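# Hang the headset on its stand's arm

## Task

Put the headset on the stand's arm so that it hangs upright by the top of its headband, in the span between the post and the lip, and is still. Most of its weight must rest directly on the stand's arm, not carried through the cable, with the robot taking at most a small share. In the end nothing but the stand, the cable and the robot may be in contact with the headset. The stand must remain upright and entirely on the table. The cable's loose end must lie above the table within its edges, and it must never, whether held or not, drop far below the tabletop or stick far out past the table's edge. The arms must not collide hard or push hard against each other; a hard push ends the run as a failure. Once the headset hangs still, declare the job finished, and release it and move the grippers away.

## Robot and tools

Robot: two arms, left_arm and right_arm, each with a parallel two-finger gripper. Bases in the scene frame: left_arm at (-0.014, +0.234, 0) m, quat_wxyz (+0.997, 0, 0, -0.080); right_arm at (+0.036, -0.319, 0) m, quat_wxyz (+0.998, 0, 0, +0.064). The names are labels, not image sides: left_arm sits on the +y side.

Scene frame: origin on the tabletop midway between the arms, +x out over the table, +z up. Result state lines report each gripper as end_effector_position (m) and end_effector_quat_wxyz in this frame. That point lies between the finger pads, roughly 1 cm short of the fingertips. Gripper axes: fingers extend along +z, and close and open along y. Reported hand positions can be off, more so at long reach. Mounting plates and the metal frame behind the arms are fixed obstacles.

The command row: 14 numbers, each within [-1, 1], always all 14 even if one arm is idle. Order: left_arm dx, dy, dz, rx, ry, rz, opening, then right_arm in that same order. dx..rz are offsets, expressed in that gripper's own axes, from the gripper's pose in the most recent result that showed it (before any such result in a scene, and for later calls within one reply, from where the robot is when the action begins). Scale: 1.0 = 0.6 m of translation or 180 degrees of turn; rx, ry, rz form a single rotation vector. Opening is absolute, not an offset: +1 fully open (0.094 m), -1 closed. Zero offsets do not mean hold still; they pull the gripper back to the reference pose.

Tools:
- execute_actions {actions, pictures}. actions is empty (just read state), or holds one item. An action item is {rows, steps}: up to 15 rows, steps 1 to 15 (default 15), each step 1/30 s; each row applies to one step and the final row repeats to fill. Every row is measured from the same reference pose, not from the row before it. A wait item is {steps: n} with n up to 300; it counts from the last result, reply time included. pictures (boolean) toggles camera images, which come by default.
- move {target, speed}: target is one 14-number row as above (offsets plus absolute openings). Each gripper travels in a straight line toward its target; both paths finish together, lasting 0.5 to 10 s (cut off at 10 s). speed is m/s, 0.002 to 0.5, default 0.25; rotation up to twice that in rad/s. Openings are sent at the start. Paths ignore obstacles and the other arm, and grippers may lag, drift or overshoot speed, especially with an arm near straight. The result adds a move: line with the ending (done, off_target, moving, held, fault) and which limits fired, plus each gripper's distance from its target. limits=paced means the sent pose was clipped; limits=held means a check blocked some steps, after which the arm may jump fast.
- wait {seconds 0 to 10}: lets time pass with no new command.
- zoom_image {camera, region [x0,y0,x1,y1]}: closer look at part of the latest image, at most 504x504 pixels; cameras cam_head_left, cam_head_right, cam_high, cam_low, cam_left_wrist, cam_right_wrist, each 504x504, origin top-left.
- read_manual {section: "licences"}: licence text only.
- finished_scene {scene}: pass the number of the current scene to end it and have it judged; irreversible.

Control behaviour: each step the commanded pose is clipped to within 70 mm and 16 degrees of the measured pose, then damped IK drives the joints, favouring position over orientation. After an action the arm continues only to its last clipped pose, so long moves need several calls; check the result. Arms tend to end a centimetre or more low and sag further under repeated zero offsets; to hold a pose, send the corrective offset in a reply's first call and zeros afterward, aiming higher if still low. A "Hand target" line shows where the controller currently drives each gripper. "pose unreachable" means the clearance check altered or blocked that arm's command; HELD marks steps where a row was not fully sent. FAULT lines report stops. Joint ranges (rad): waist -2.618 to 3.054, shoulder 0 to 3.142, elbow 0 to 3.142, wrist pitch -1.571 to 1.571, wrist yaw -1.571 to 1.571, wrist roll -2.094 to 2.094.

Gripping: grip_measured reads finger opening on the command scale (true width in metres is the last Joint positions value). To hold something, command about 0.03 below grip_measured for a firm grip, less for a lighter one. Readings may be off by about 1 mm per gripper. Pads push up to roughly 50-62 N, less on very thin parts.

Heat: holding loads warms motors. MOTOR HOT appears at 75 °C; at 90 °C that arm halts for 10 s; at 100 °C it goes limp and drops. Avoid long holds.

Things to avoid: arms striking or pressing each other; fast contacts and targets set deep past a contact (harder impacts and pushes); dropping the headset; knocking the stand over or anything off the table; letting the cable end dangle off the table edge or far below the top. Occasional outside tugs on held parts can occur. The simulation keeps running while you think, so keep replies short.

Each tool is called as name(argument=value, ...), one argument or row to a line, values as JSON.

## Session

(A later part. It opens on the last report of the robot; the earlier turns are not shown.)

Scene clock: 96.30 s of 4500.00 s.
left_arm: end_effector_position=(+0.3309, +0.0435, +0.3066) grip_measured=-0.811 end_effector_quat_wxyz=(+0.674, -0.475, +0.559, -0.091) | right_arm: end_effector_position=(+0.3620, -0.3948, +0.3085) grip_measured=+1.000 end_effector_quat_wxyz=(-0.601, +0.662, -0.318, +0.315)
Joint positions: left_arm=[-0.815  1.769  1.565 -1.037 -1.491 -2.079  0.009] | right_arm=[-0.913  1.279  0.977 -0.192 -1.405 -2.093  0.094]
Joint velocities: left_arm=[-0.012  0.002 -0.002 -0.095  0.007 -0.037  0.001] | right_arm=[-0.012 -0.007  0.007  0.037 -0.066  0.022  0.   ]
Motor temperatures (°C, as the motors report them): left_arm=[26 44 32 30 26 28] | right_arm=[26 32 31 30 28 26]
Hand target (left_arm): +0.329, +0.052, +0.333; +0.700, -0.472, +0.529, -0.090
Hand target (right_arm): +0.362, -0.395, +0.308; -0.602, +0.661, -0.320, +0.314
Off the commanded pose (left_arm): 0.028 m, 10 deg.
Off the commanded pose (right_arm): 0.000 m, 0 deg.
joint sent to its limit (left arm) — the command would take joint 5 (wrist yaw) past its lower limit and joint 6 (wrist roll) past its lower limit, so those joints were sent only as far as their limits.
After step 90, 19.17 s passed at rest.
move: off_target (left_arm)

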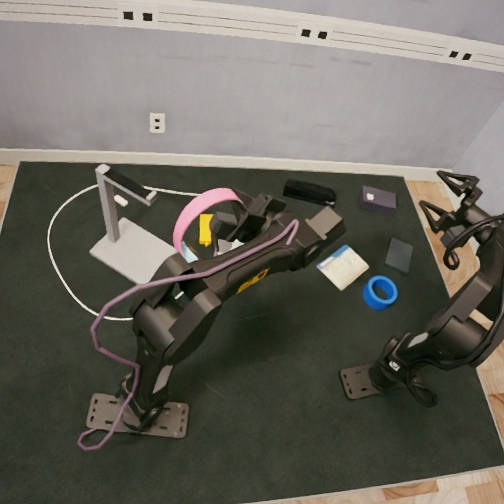

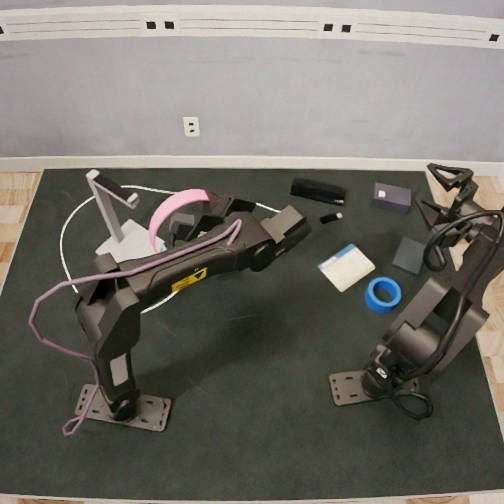

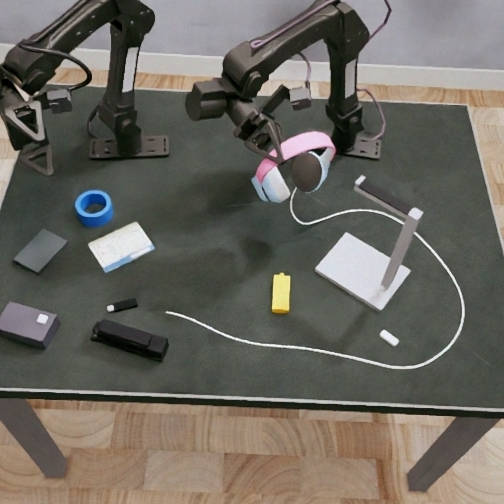

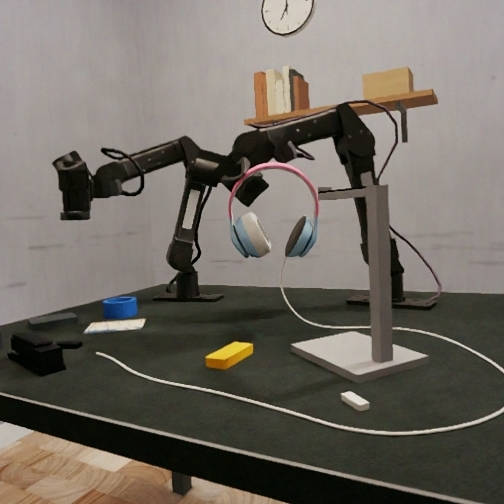

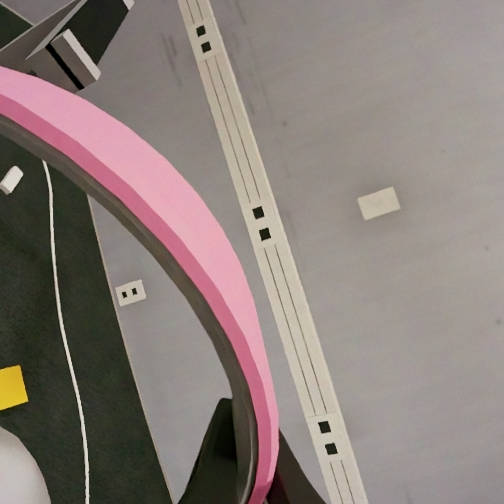

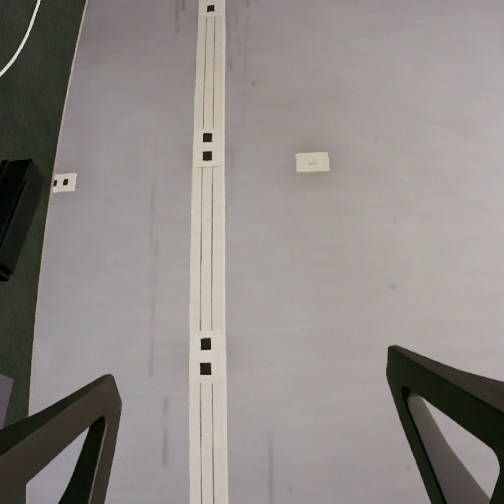

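move(
  target=[-0.1,-0.01,0.11,0,0,0,-1,0,0,0,0,0,0,1],
  speed=0.1,
)

Scene clock: 108.60 s of 4500.00 s.
left_arm: end_effector_position=(+0.3722, +0.1053, +0.3275) grip_measured=-0.811 end_effector_quat_wxyz=(+0.665, -0.468, +0.576, -0.086) | right_arm: end_effector_position=(+0.3621, -0.3949, +0.3088) grip_measured=+1.000 end_effector_quat_wxyz=(-0.601, +0.662, -0.317, +0.316)
Joint positions: left_arm=[-0.599  1.519  1.235 -0.093 -1.294 -1.174  0.009] | right_arm=[-0.913  1.279  0.977 -0.189 -1.405 -2.093  0.094]
Joint velocities: left_arm=[ 0.022 -0.017 -0.022  0.066 -0.081  0.066 -0.001] | right_arm=[ 0.007  0.002 -0.037 -0.007 -0.037  0.051  0.   ]
Motor temperatures (°C, as the motors report them): left_arm=[26 42 33 30 27 28] | right_arm=[26 32 32 30 28 26]
Hand target (left_arm): +0.367, +0.115, +0.346; +0.673, -0.475, +0.559, -0.091
Hand target (right_arm): +0.362, -0.395, +0.308; -0.601, +0.662, -0.318, +0.315
Off the commanded pose (left_arm): 0.022 m, 2 deg.
Off the commanded pose (right_arm): 0.000 m, 0 deg.
After step 90, 7.33 s passed at rest.
move: off_target (left_arm)

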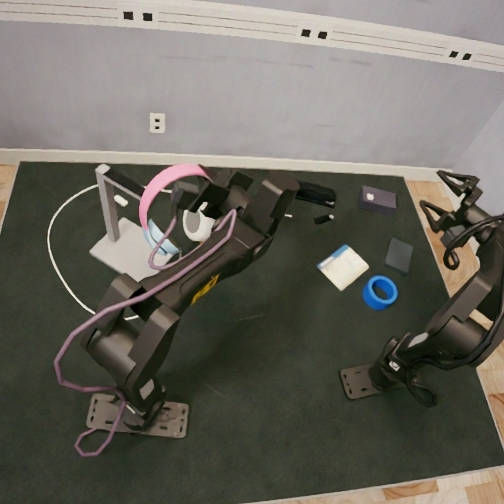

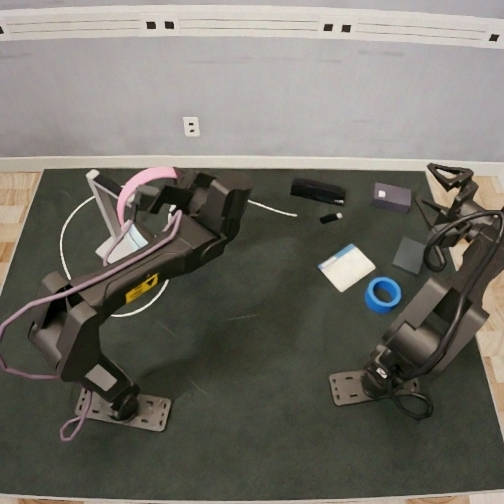

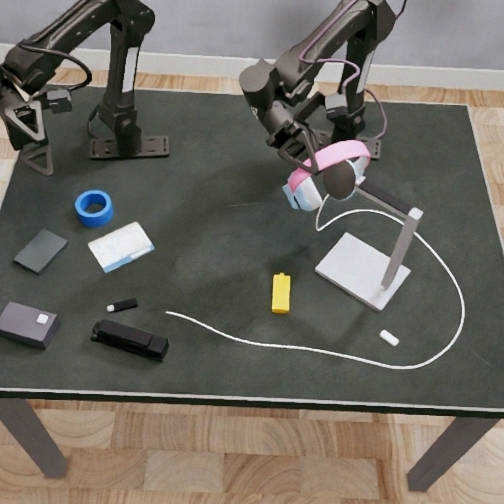

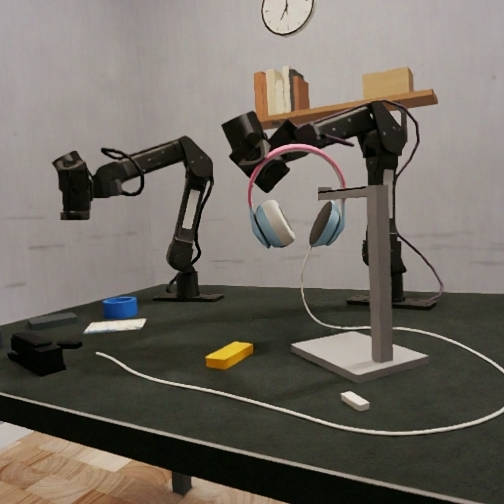

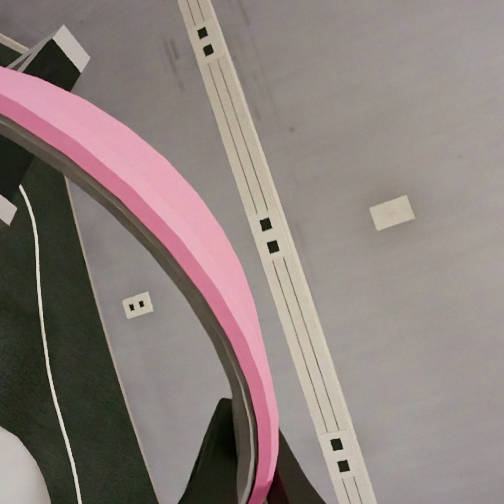

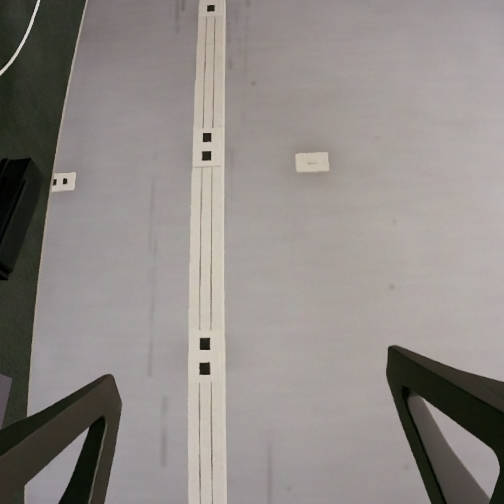

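move(
  target=[-0.09,0.04,0,-0.04,-0.045,-0.006,-1,0,0,0,0,0,0,1],
  speed=0.07,
)

Scene clock: 117.17 s of 4500.00 s.
left_arm: end_effector_position=(+0.3496, +0.1434, +0.3213) grip_measured=-0.811 end_effector_quat_wxyz=(+0.656, -0.510, +0.555, -0.032) | right_arm: end_effector_position=(+0.3622, -0.3951, +0.3091) grip_measured=+1.000 end_effector_quat_wxyz=(-0.600, +0.662, -0.316, +0.317)
Joint positions: left_arm=[-0.572  1.506  1.315 -0.572 -1.371 -1.546  0.009] | right_arm=[-0.913  1.279  0.977 -0.185 -1.405 -2.093  0.094]
Joint velocities: left_arm=[ 0.007  0.002  0.037 -0.154 -0.037 -0.066  0.001] | right_arm=[-0.007 -0.002 -0.007 -0.081  0.022  0.051  0.   ]
Motor temperatures (°C, as the motors report them): left_arm=[26 41 33 31 26 28] | right_arm=[26 32 32 30 28 26]
Hand target (left_arm): +0.343, +0.154, +0.345; +0.672, -0.518, +0.528, -0.024
Hand target (right_arm): +0.362, -0.395, +0.309; -0.601, +0.662, -0.317, +0.316
Off the commanded pose (left_arm): 0.028 m, 4 deg.
Off the commanded pose (right_arm): 0.000 m, 0 deg.
After step 90, 3.47 s passed at rest.
move: off_target (left_arm)

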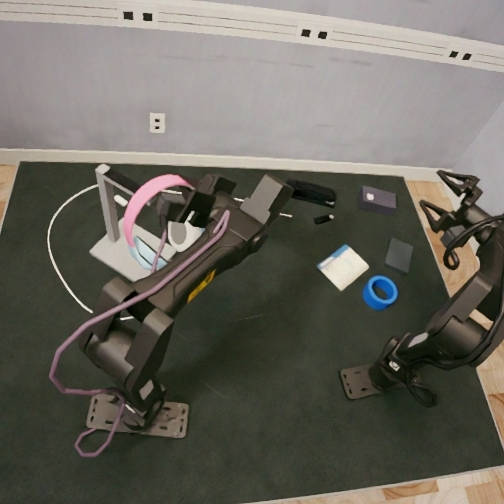

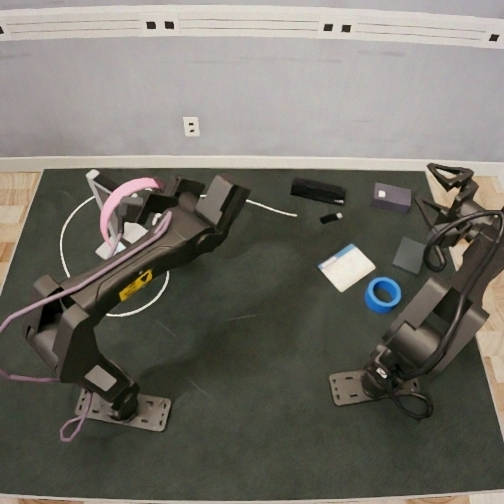

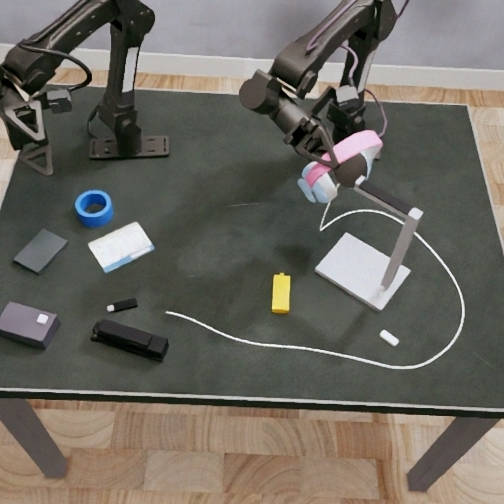

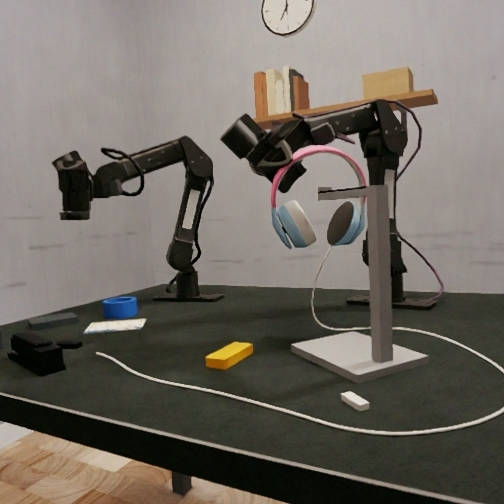

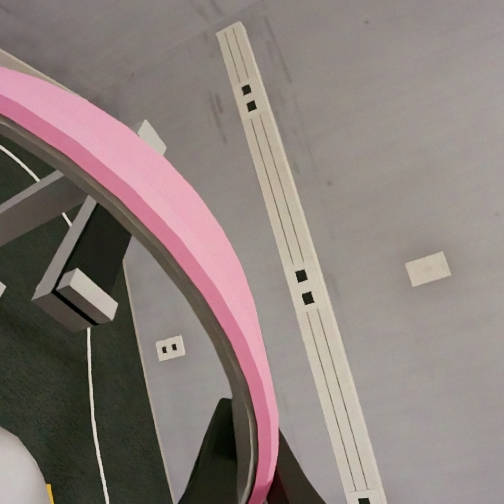

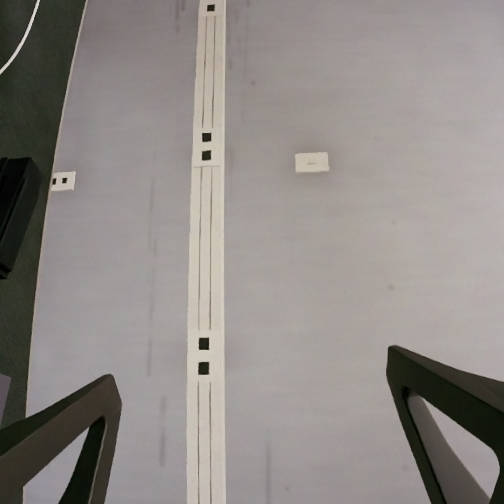

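move(
  target=[-0.055,-0.01,0.16,0,0,0,-1,0,0,0,0,0,0,1],
  speed=0.06,
)

Scene clock: 124.93 s of 4500.00 s.
left_arm: end_effector_position=(+0.4159, +0.2170, +0.3173) grip_measured=-0.811 end_effector_quat_wxyz=(+0.644, -0.508, +0.571, -0.027) | right_arm: end_effector_position=(+0.3624, -0.3952, +0.3095) grip_measured=+1.000 end_effector_quat_wxyz=(-0.600, +0.663, -0.315, +0.319)
Joint positions: left_arm=[-0.254  1.506  1.227 -0.081 -1.072 -1.088  0.009] | right_arm=[-0.913  1.279  0.977 -0.181 -1.405 -2.093  0.094]
Joint velocities: left_arm=[ 0.002  0.002 -0.007 -0.022 -0.007 -0.051  0.   ] | right_arm=[-0.007  0.007 -0.007  0.066 -0.022 -0.007  0.   ]
Motor temperatures (°C, as the motors report them): left_arm=[26 40 34 31 26 28] | right_arm=[26 32 32 30 28 26]
Hand target (left_arm): +0.413, +0.222, +0.336; +0.656, -0.510, +0.555, -0.032
Hand target (right_arm): +0.362, -0.395, +0.309; -0.600, +0.662, -0.316, +0.318
Off the commanded pose (left_arm): 0.019 m, 2 deg.
Off the commanded pose (right_arm): 0.000 m, 0 deg.
After step 90, 2.67 s passed at rest.
move: off_target (left_arm)

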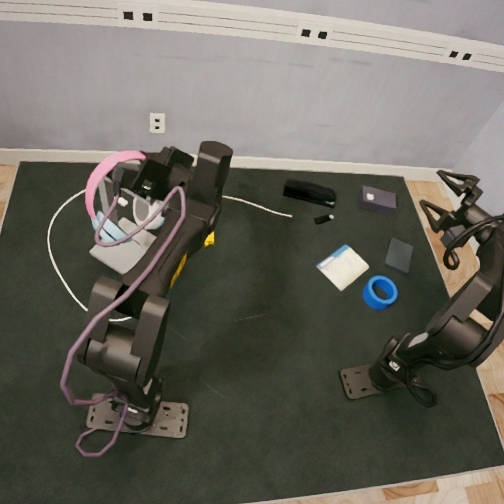

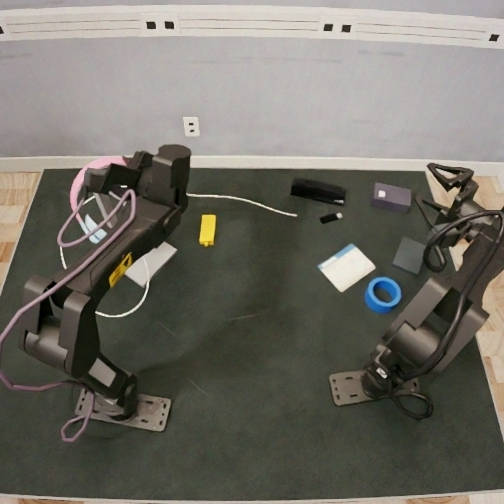

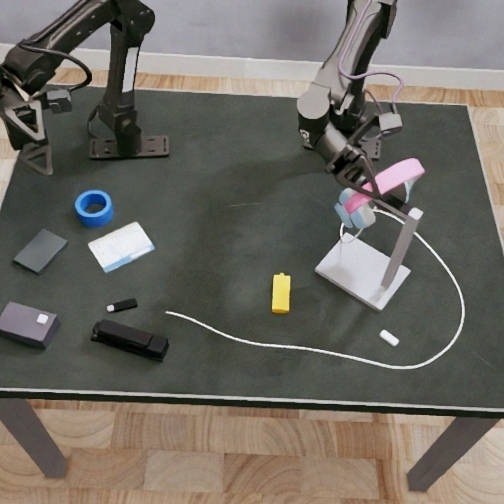

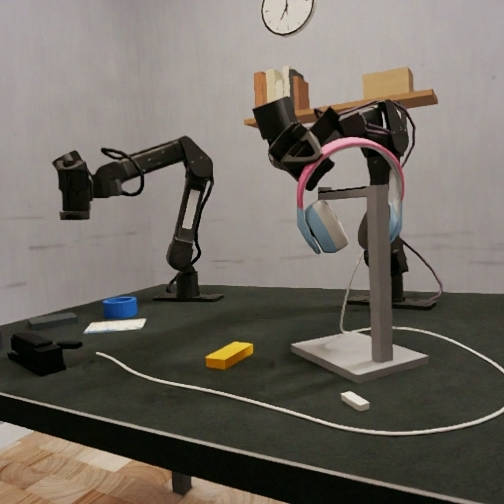

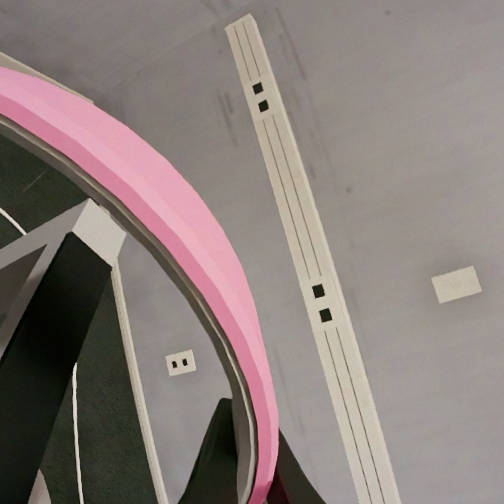

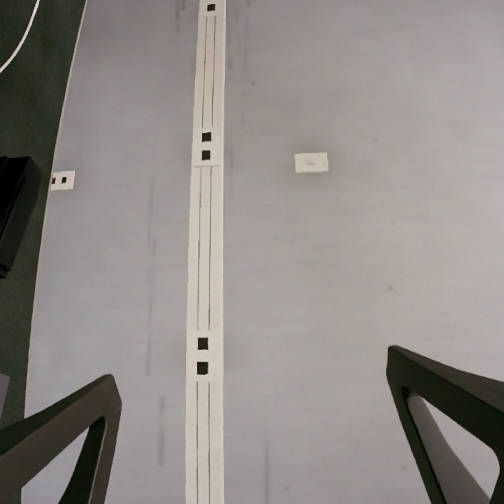

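move(
  target=[0.045,0.02,0.03,0,0,0,-1,0,0,0,0,0,0,1],
  speed=0.04,
)

Scene clock: 130.97 s of 4500.00 s.
left_arm: end_effector_position=(+0.4332, +0.2118, +0.2749) grip_measured=-0.811 end_effector_quat_wxyz=(+0.633, -0.506, +0.585, -0.026) | right_arm: end_effector_position=(+0.3625, -0.3953, +0.3098) grip_measured=+1.000 end_effector_quat_wxyz=(-0.600, +0.663, -0.314, +0.320)
Joint positions: left_arm=[-0.242  1.587  1.167  0.021 -1.038 -1.103  0.009] | right_arm=[-0.913  1.279  0.977 -0.178 -1.405 -2.093  0.094]
Joint velocities: left_arm=[ 0.007 -0.002 -0.007  0.051 -0.037 -0.066 -0.001] | right_arm=[-0.002 -0.012  0.012 -0.037  0.037 -0.022  0.   ]
Motor temperatures (°C, as the motors report them): left_arm=[26 40 34 32 26 28] | right_arm=[26 32 32 30 28 26]
Hand target (left_arm): +0.433, +0.217, +0.287; +0.644, -0.509, +0.571, -0.026
Hand target (right_arm): +0.362, -0.395, +0.309; -0.600, +0.663, -0.315, +0.319
Off the commanded pose (left_arm): 0.013 m, 2 deg.
Off the commanded pose (right_arm): 0.000 m, 0 deg.
After step 90, 1.90 s passed at rest.
move: off_target (left_arm)

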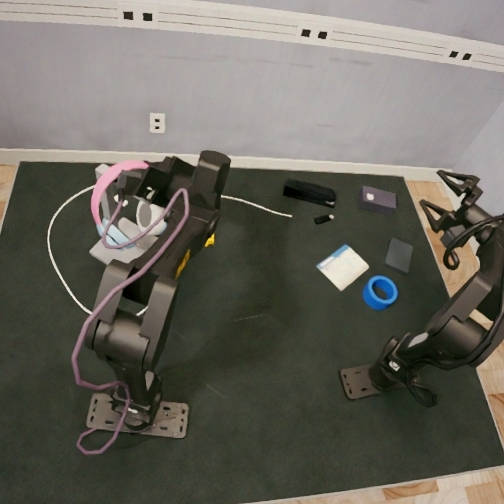

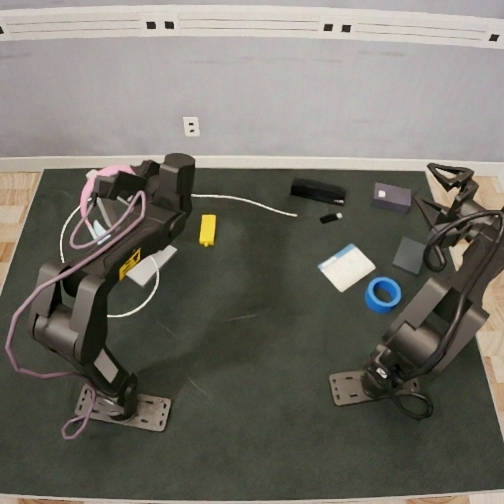

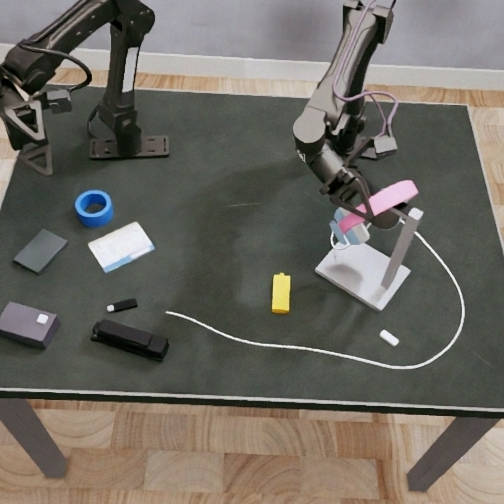

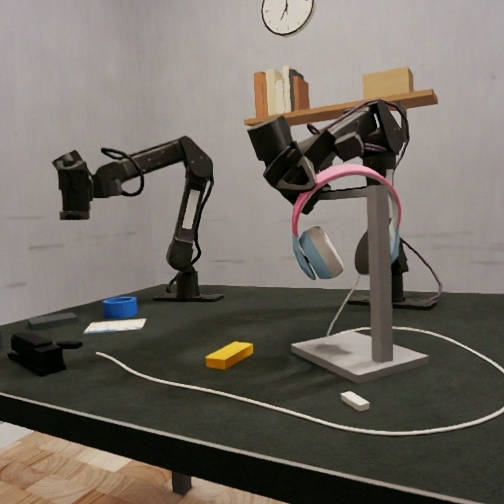

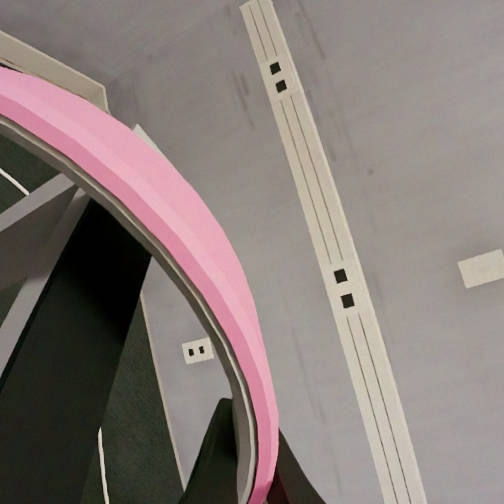

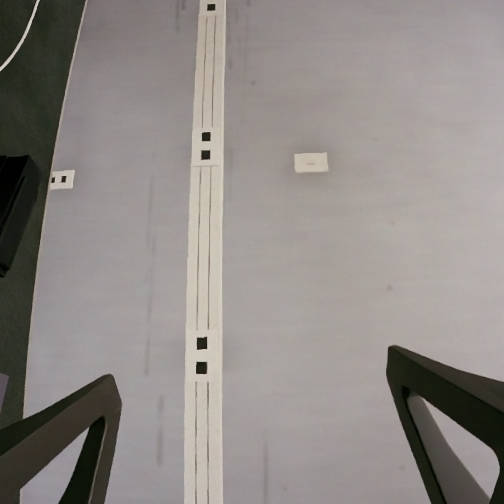

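move(
  target=[0.006,0.006,0,0,0,0,-1,0,0,0,0,0,0,1],
  speed=0.02,
)

move(
  target=[0,-0.01,0,0,0,0,-0.4,0,0,0,0,0,0,1],
  speed=0.02,
)

Scene clock: 137.97 s of 4500.00 s.
left_arm: end_effector_position=(+0.4336, +0.2107, +0.2692) grip_measured=-0.811 end_effector_quat_wxyz=(+0.629, -0.508, +0.587, -0.031) | right_arm: end_effector_position=(+0.3626, -0.3954, +0.3101) grip_measured=+1.000 end_effector_quat_wxyz=(-0.599, +0.663, -0.313, +0.321)
Joint positions: left_arm=[-0.242  1.59   1.157  0.022 -1.028 -1.12   0.009] | right_arm=[-0.913  1.279  0.977 -0.174 -1.405 -2.093  0.094]
Joint velocities: left_arm=[-0.007 -0.002 -0.002 -0.081 -0.022  0.007 -0.001] | right_arm=[-0.012 -0.002  0.002  0.007  0.022  0.051  0.   ]
Motor temperatures (°C, as the motors report them): left_arm=[26 40 34 32 26 28] | right_arm=[26 32 32 31 28 26]
Hand target (left_arm): +0.432, +0.211, +0.270; +0.633, -0.506, +0.585, -0.026
Hand target (right_arm): +0.362, -0.395, +0.310; -0.600, +0.663, -0.314, +0.320
Off the commanded pose (left_arm): 0.002 m, 1 deg.
Off the commanded pose (right_arm): 0.000 m, 0 deg.
After step 90, 3.30 s passed at rest.
move: done

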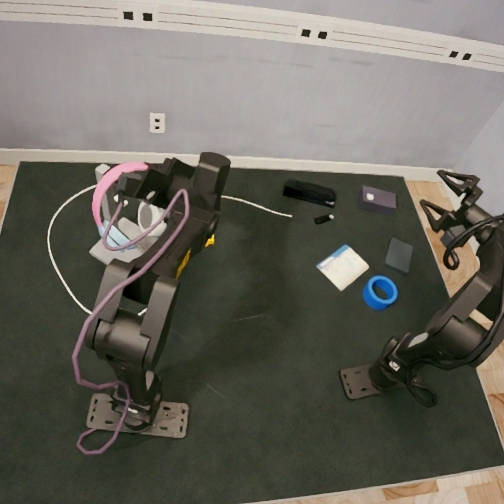

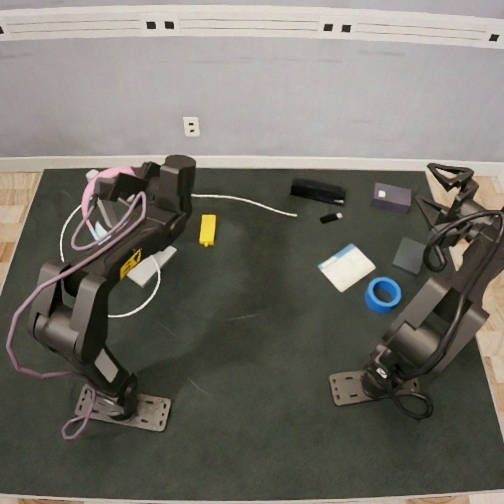

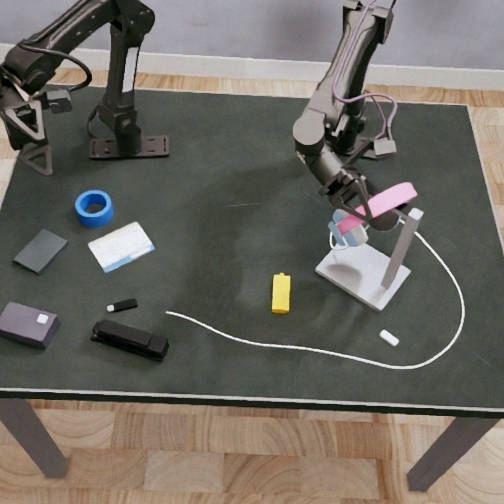

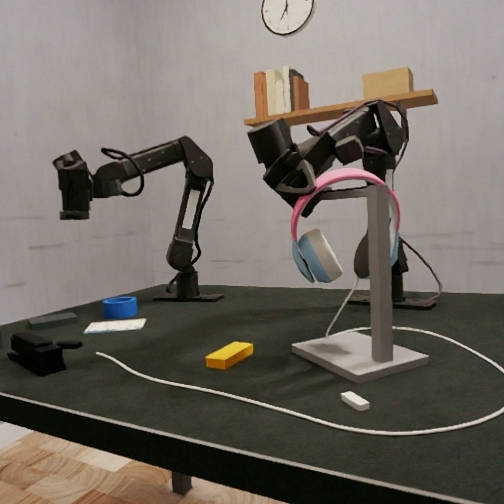

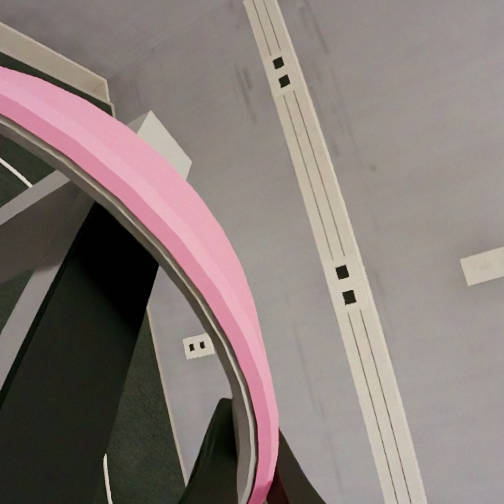

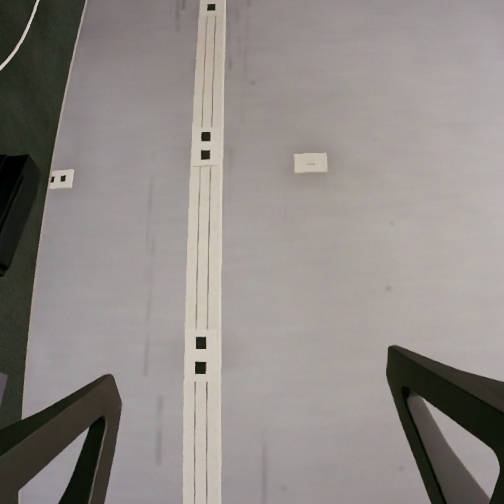

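Scene clock: 138.67 s of 4500.00 s.
left_arm: end_effector_position=(+0.4345, +0.2095, +0.2634) grip_measured=-0.402 end_effector_quat_wxyz=(+0.625, -0.507, +0.593, -0.027) | right_arm: end_effector_position=(+0.3627, -0.3955, +0.3104) grip_measured=+1.000 end_effector_quat_wxyz=(-0.599, +0.664, -0.312, +0.322)
Joint positions: left_arm=[-0.243  1.599  1.157  0.01  -1.025 -1.127  0.028] | right_arm=[-0.913  1.279  0.977 -0.171 -1.405 -2.093  0.094]
Joint velocities: left_arm=[ 0.012  0.007 -0.012 -0.081  0.007 -0.022 -0.   ] | right_arm=[-0.012  0.002  0.007 -0.051 -0.022  0.066  0.   ]
Motor temperatures (°C, as the motors report them): left_arm=[26 40 34 32 26 28] | right_arm=[26 32 32 31 28 26]
Hand target (left_arm): +0.437, +0.208, +0.273; +0.629, -0.508, +0.587, -0.031
Hand target (right_arm): +0.363, -0.395, +0.310; -0.599, +0.663, -0.313, +0.321
Off the commanded pose (left_arm): 0.010 m, 1 deg.
Off the commanded pose (right_arm): 0.000 m, 0 deg.
move: done

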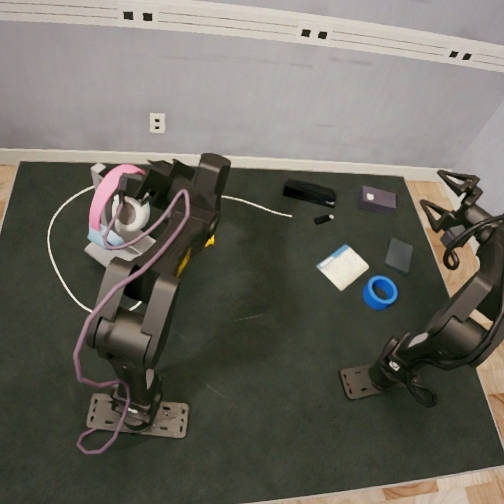

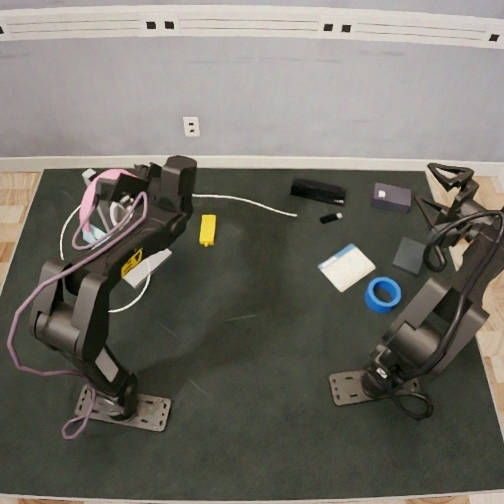

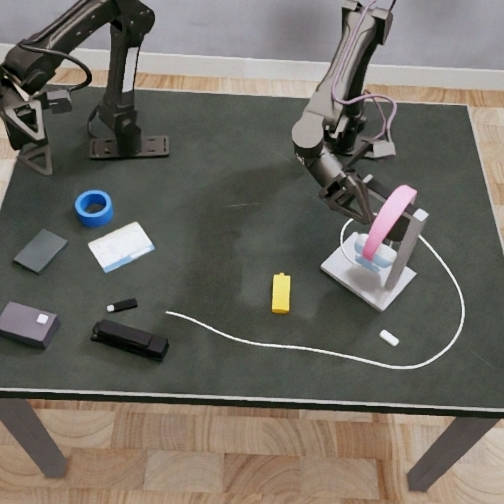

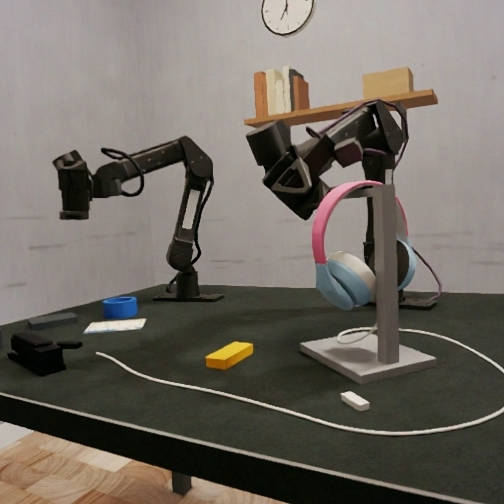

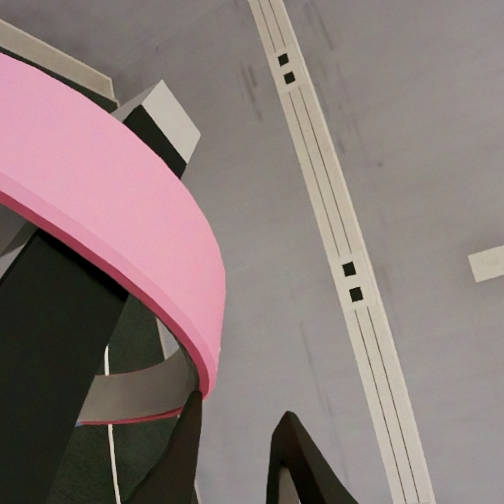

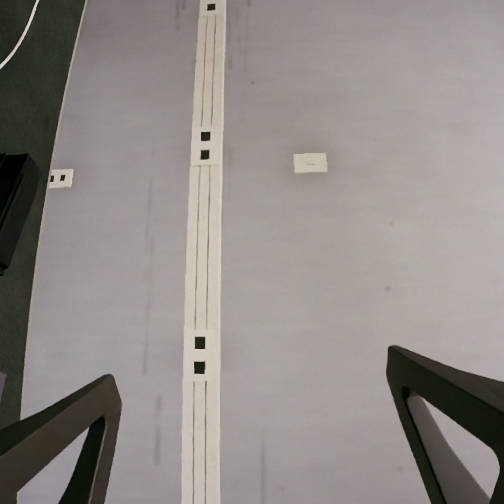

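move(
  target=[0.06,-0.12,-0.15,0,0,0,-0.4,0,0,0,0,0,0,1],
  speed=0.15,
)

wait(
  seconds=4,
)

Scene clock: 148.13 s of 4500.00 s.
left_arm: end_effector_position=(+0.4172, +0.0949, +0.2924) grip_measured=-0.402 end_effector_quat_wxyz=(+0.615, -0.504, +0.606, -0.032) | right_arm: end_effector_position=(+0.3628, -0.3956, +0.3107) grip_measured=+1.000 end_effector_quat_wxyz=(-0.598, +0.664, -0.310, +0.324)
Joint positions: left_arm=[-0.534  1.802  1.607 -0.625 -1.233 -1.536  0.028] | right_arm=[-0.913  1.279  0.977 -0.168 -1.405 -2.093  0.094]
Joint velocities: left_arm=[-0.002 -0.007  0.007 -0.037 -0.037 -0.037  0.001] | right_arm=[-0.002 -0.002  0.002  0.007 -0.081  0.007  0.   ]
Motor temperatures (°C, as the motors report them): left_arm=[26 39 34 32 26 28] | right_arm=[26 32 32 31 28 26]
Hand target (left_arm): +0.416, +0.098, +0.306; +0.625, -0.507, +0.593, -0.028
Hand target (right_arm): +0.363, -0.396, +0.310; -0.599, +0.664, -0.312, +0.322
Off the commanded pose (left_arm): 0.013 m, 2 deg.
Off the commanded pose (right_arm): 0.000 m, 0 deg.
After step 90, 4.87 s passed at rest.
move: off_target (left_arm)

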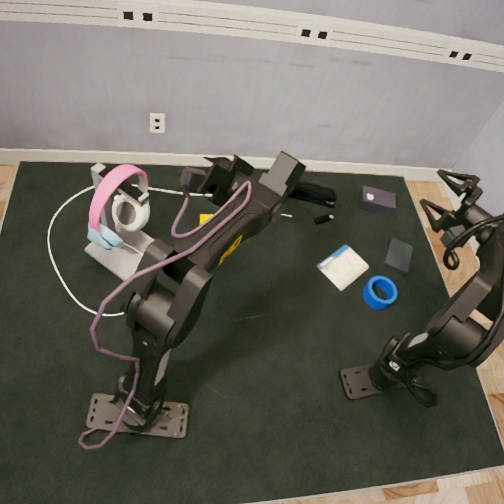

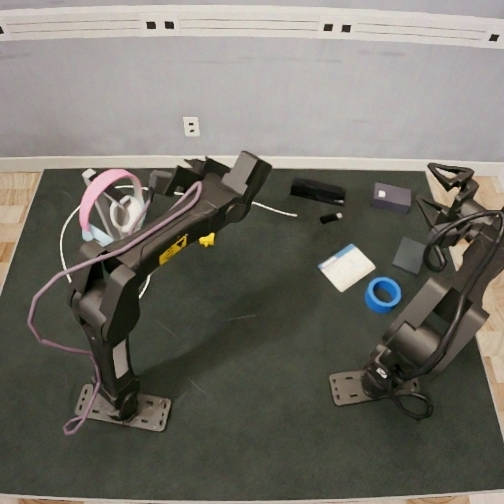

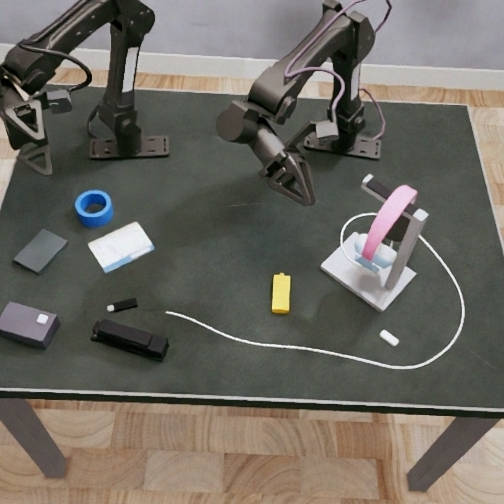

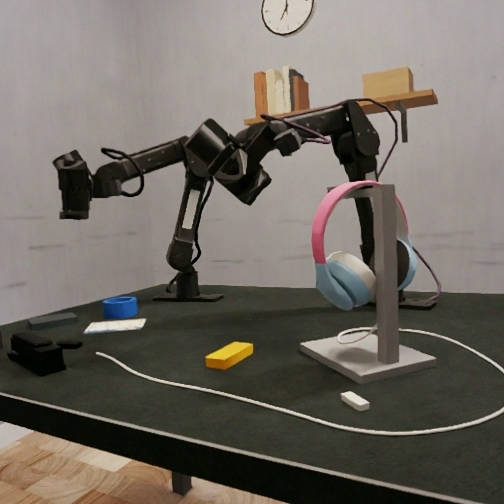

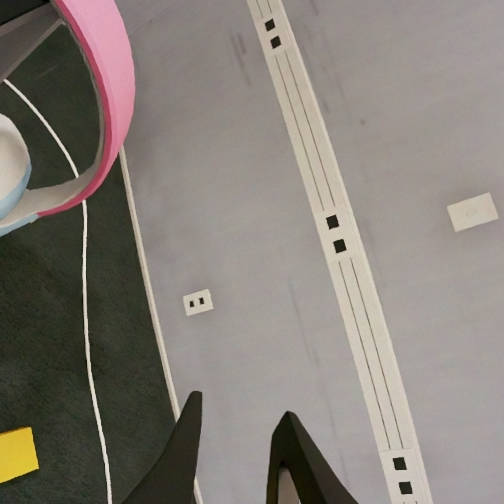

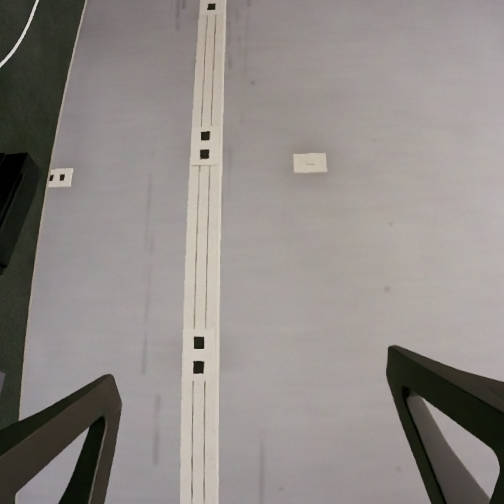

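Scene clock: 152.13 s of 4500.00 s.
left_arm: end_effector_position=(+0.4166, +0.0954, +0.2917) grip_measured=-0.402 end_effector_quat_wxyz=(+0.614, -0.504, +0.607, -0.030) | right_arm: end_effector_position=(+0.3628, -0.3956, +0.3107) grip_measured=+1.000 end_effector_quat_wxyz=(-0.598, +0.664, -0.310, +0.324)
Joint positions: left_arm=[-0.534  1.802  1.608 -0.635 -1.233 -1.543  0.028] | right_arm=[-0.913  1.279  0.977 -0.168 -1.405 -2.093  0.094]
Joint velocities: left_arm=[ 0.027  0.002 -0.012  0.022 -0.037 -0.051  0.001] | right_arm=[ 0.002 -0.002 -0.012 -0.022 -0.051 -0.007  0.   ]
Motor temperatures (°C, as the motors report them): left_arm=[26 39 35 32 26 28] | right_arm=[26 32 32 31 28 26]
Hand target (left_arm): +0.416, +0.098, +0.305; +0.625, -0.507, +0.593, -0.028
Hand target (right_arm): +0.363, -0.396, +0.310; -0.599, +0.664, -0.312, +0.322
Off the commanded pose (left_arm): 0.014 m, 2 deg.
Off the commanded pose (right_arm): 0.000 m, 0 deg.
Steps of this call (steps 1 to 90: nothing new was sent; then 1.00 s passed at rest). Readings (end_effector_position):
1: left_arm (+0.4172, +0.0950, +0.2922) | right_arm (+0.3628, -0.3956, +0.3107)
2: left_arm (+0.4171, +0.0951, +0.2922) | right_arm (+0.3628, -0.3956, +0.3107)
4: left_arm (+0.4169, +0.0952, +0.2920) | right_arm (+0.3628, -0.3956, +0.3107)
8: left_arm (+0.4167, +0.0953, +0.2918) | right_arm (+0.3628, -0.3956, +0.3107)
90: the state above

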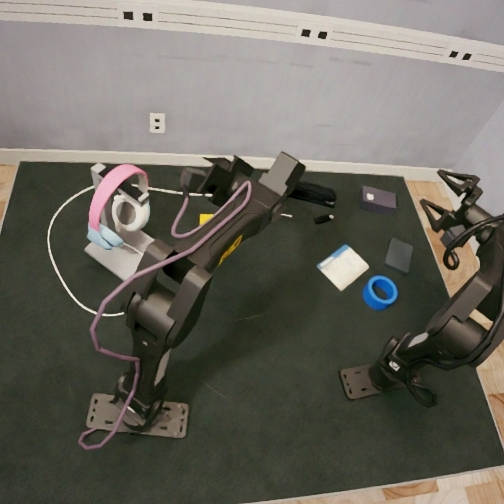

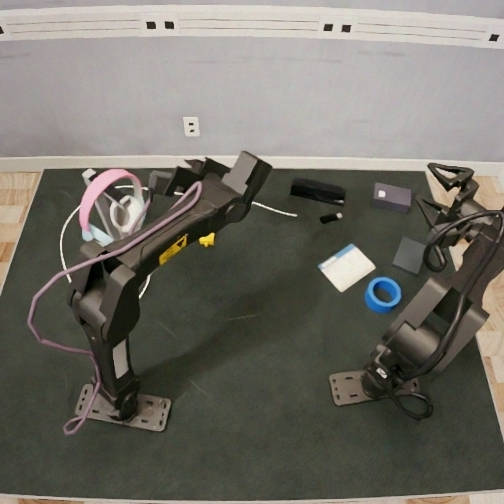

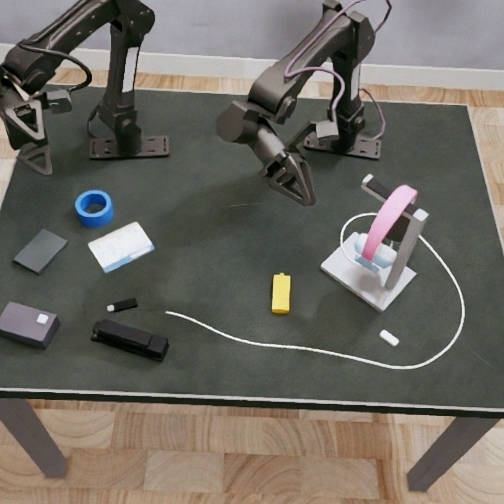

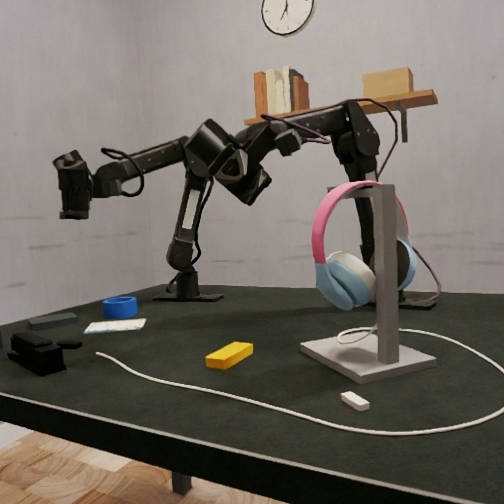

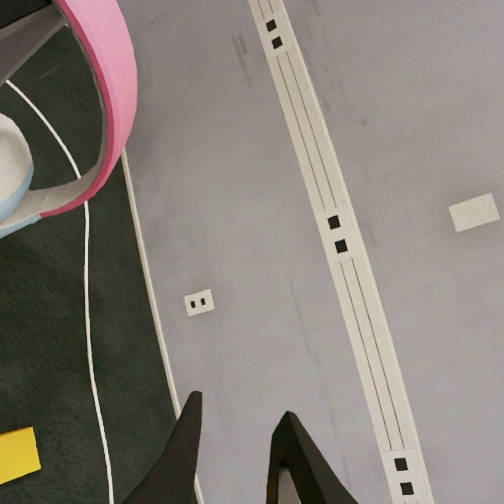

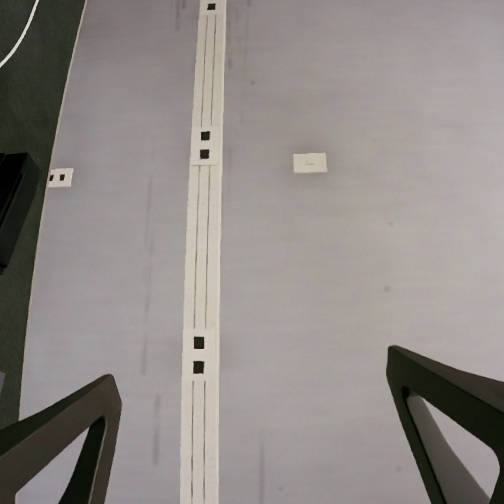

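zoom_image(
  camera="cam_head_left",
  region=[60,140,200,280],
)

zoom_image(
  camera="cam_low",
  region=[280,160,460,340],
)

Region (60, 140, 200, 280) of cam_head_left's 504x504 image, scaled by 3.600, with more detail than that image has.

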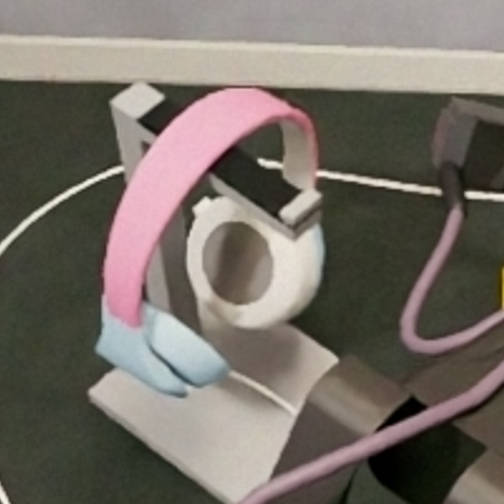

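Region (280, 160, 460, 340) of cam_low's 504x504 image, scaled by 2.800, with more detail than that image has.

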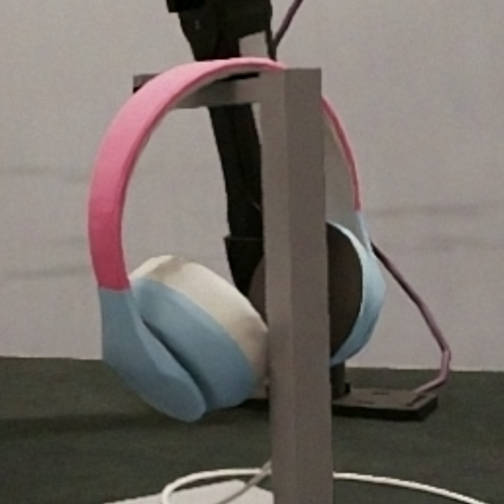

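Agreeably centred.

finished_scene(
  scene=1,
)

The scene is finished: the task was done.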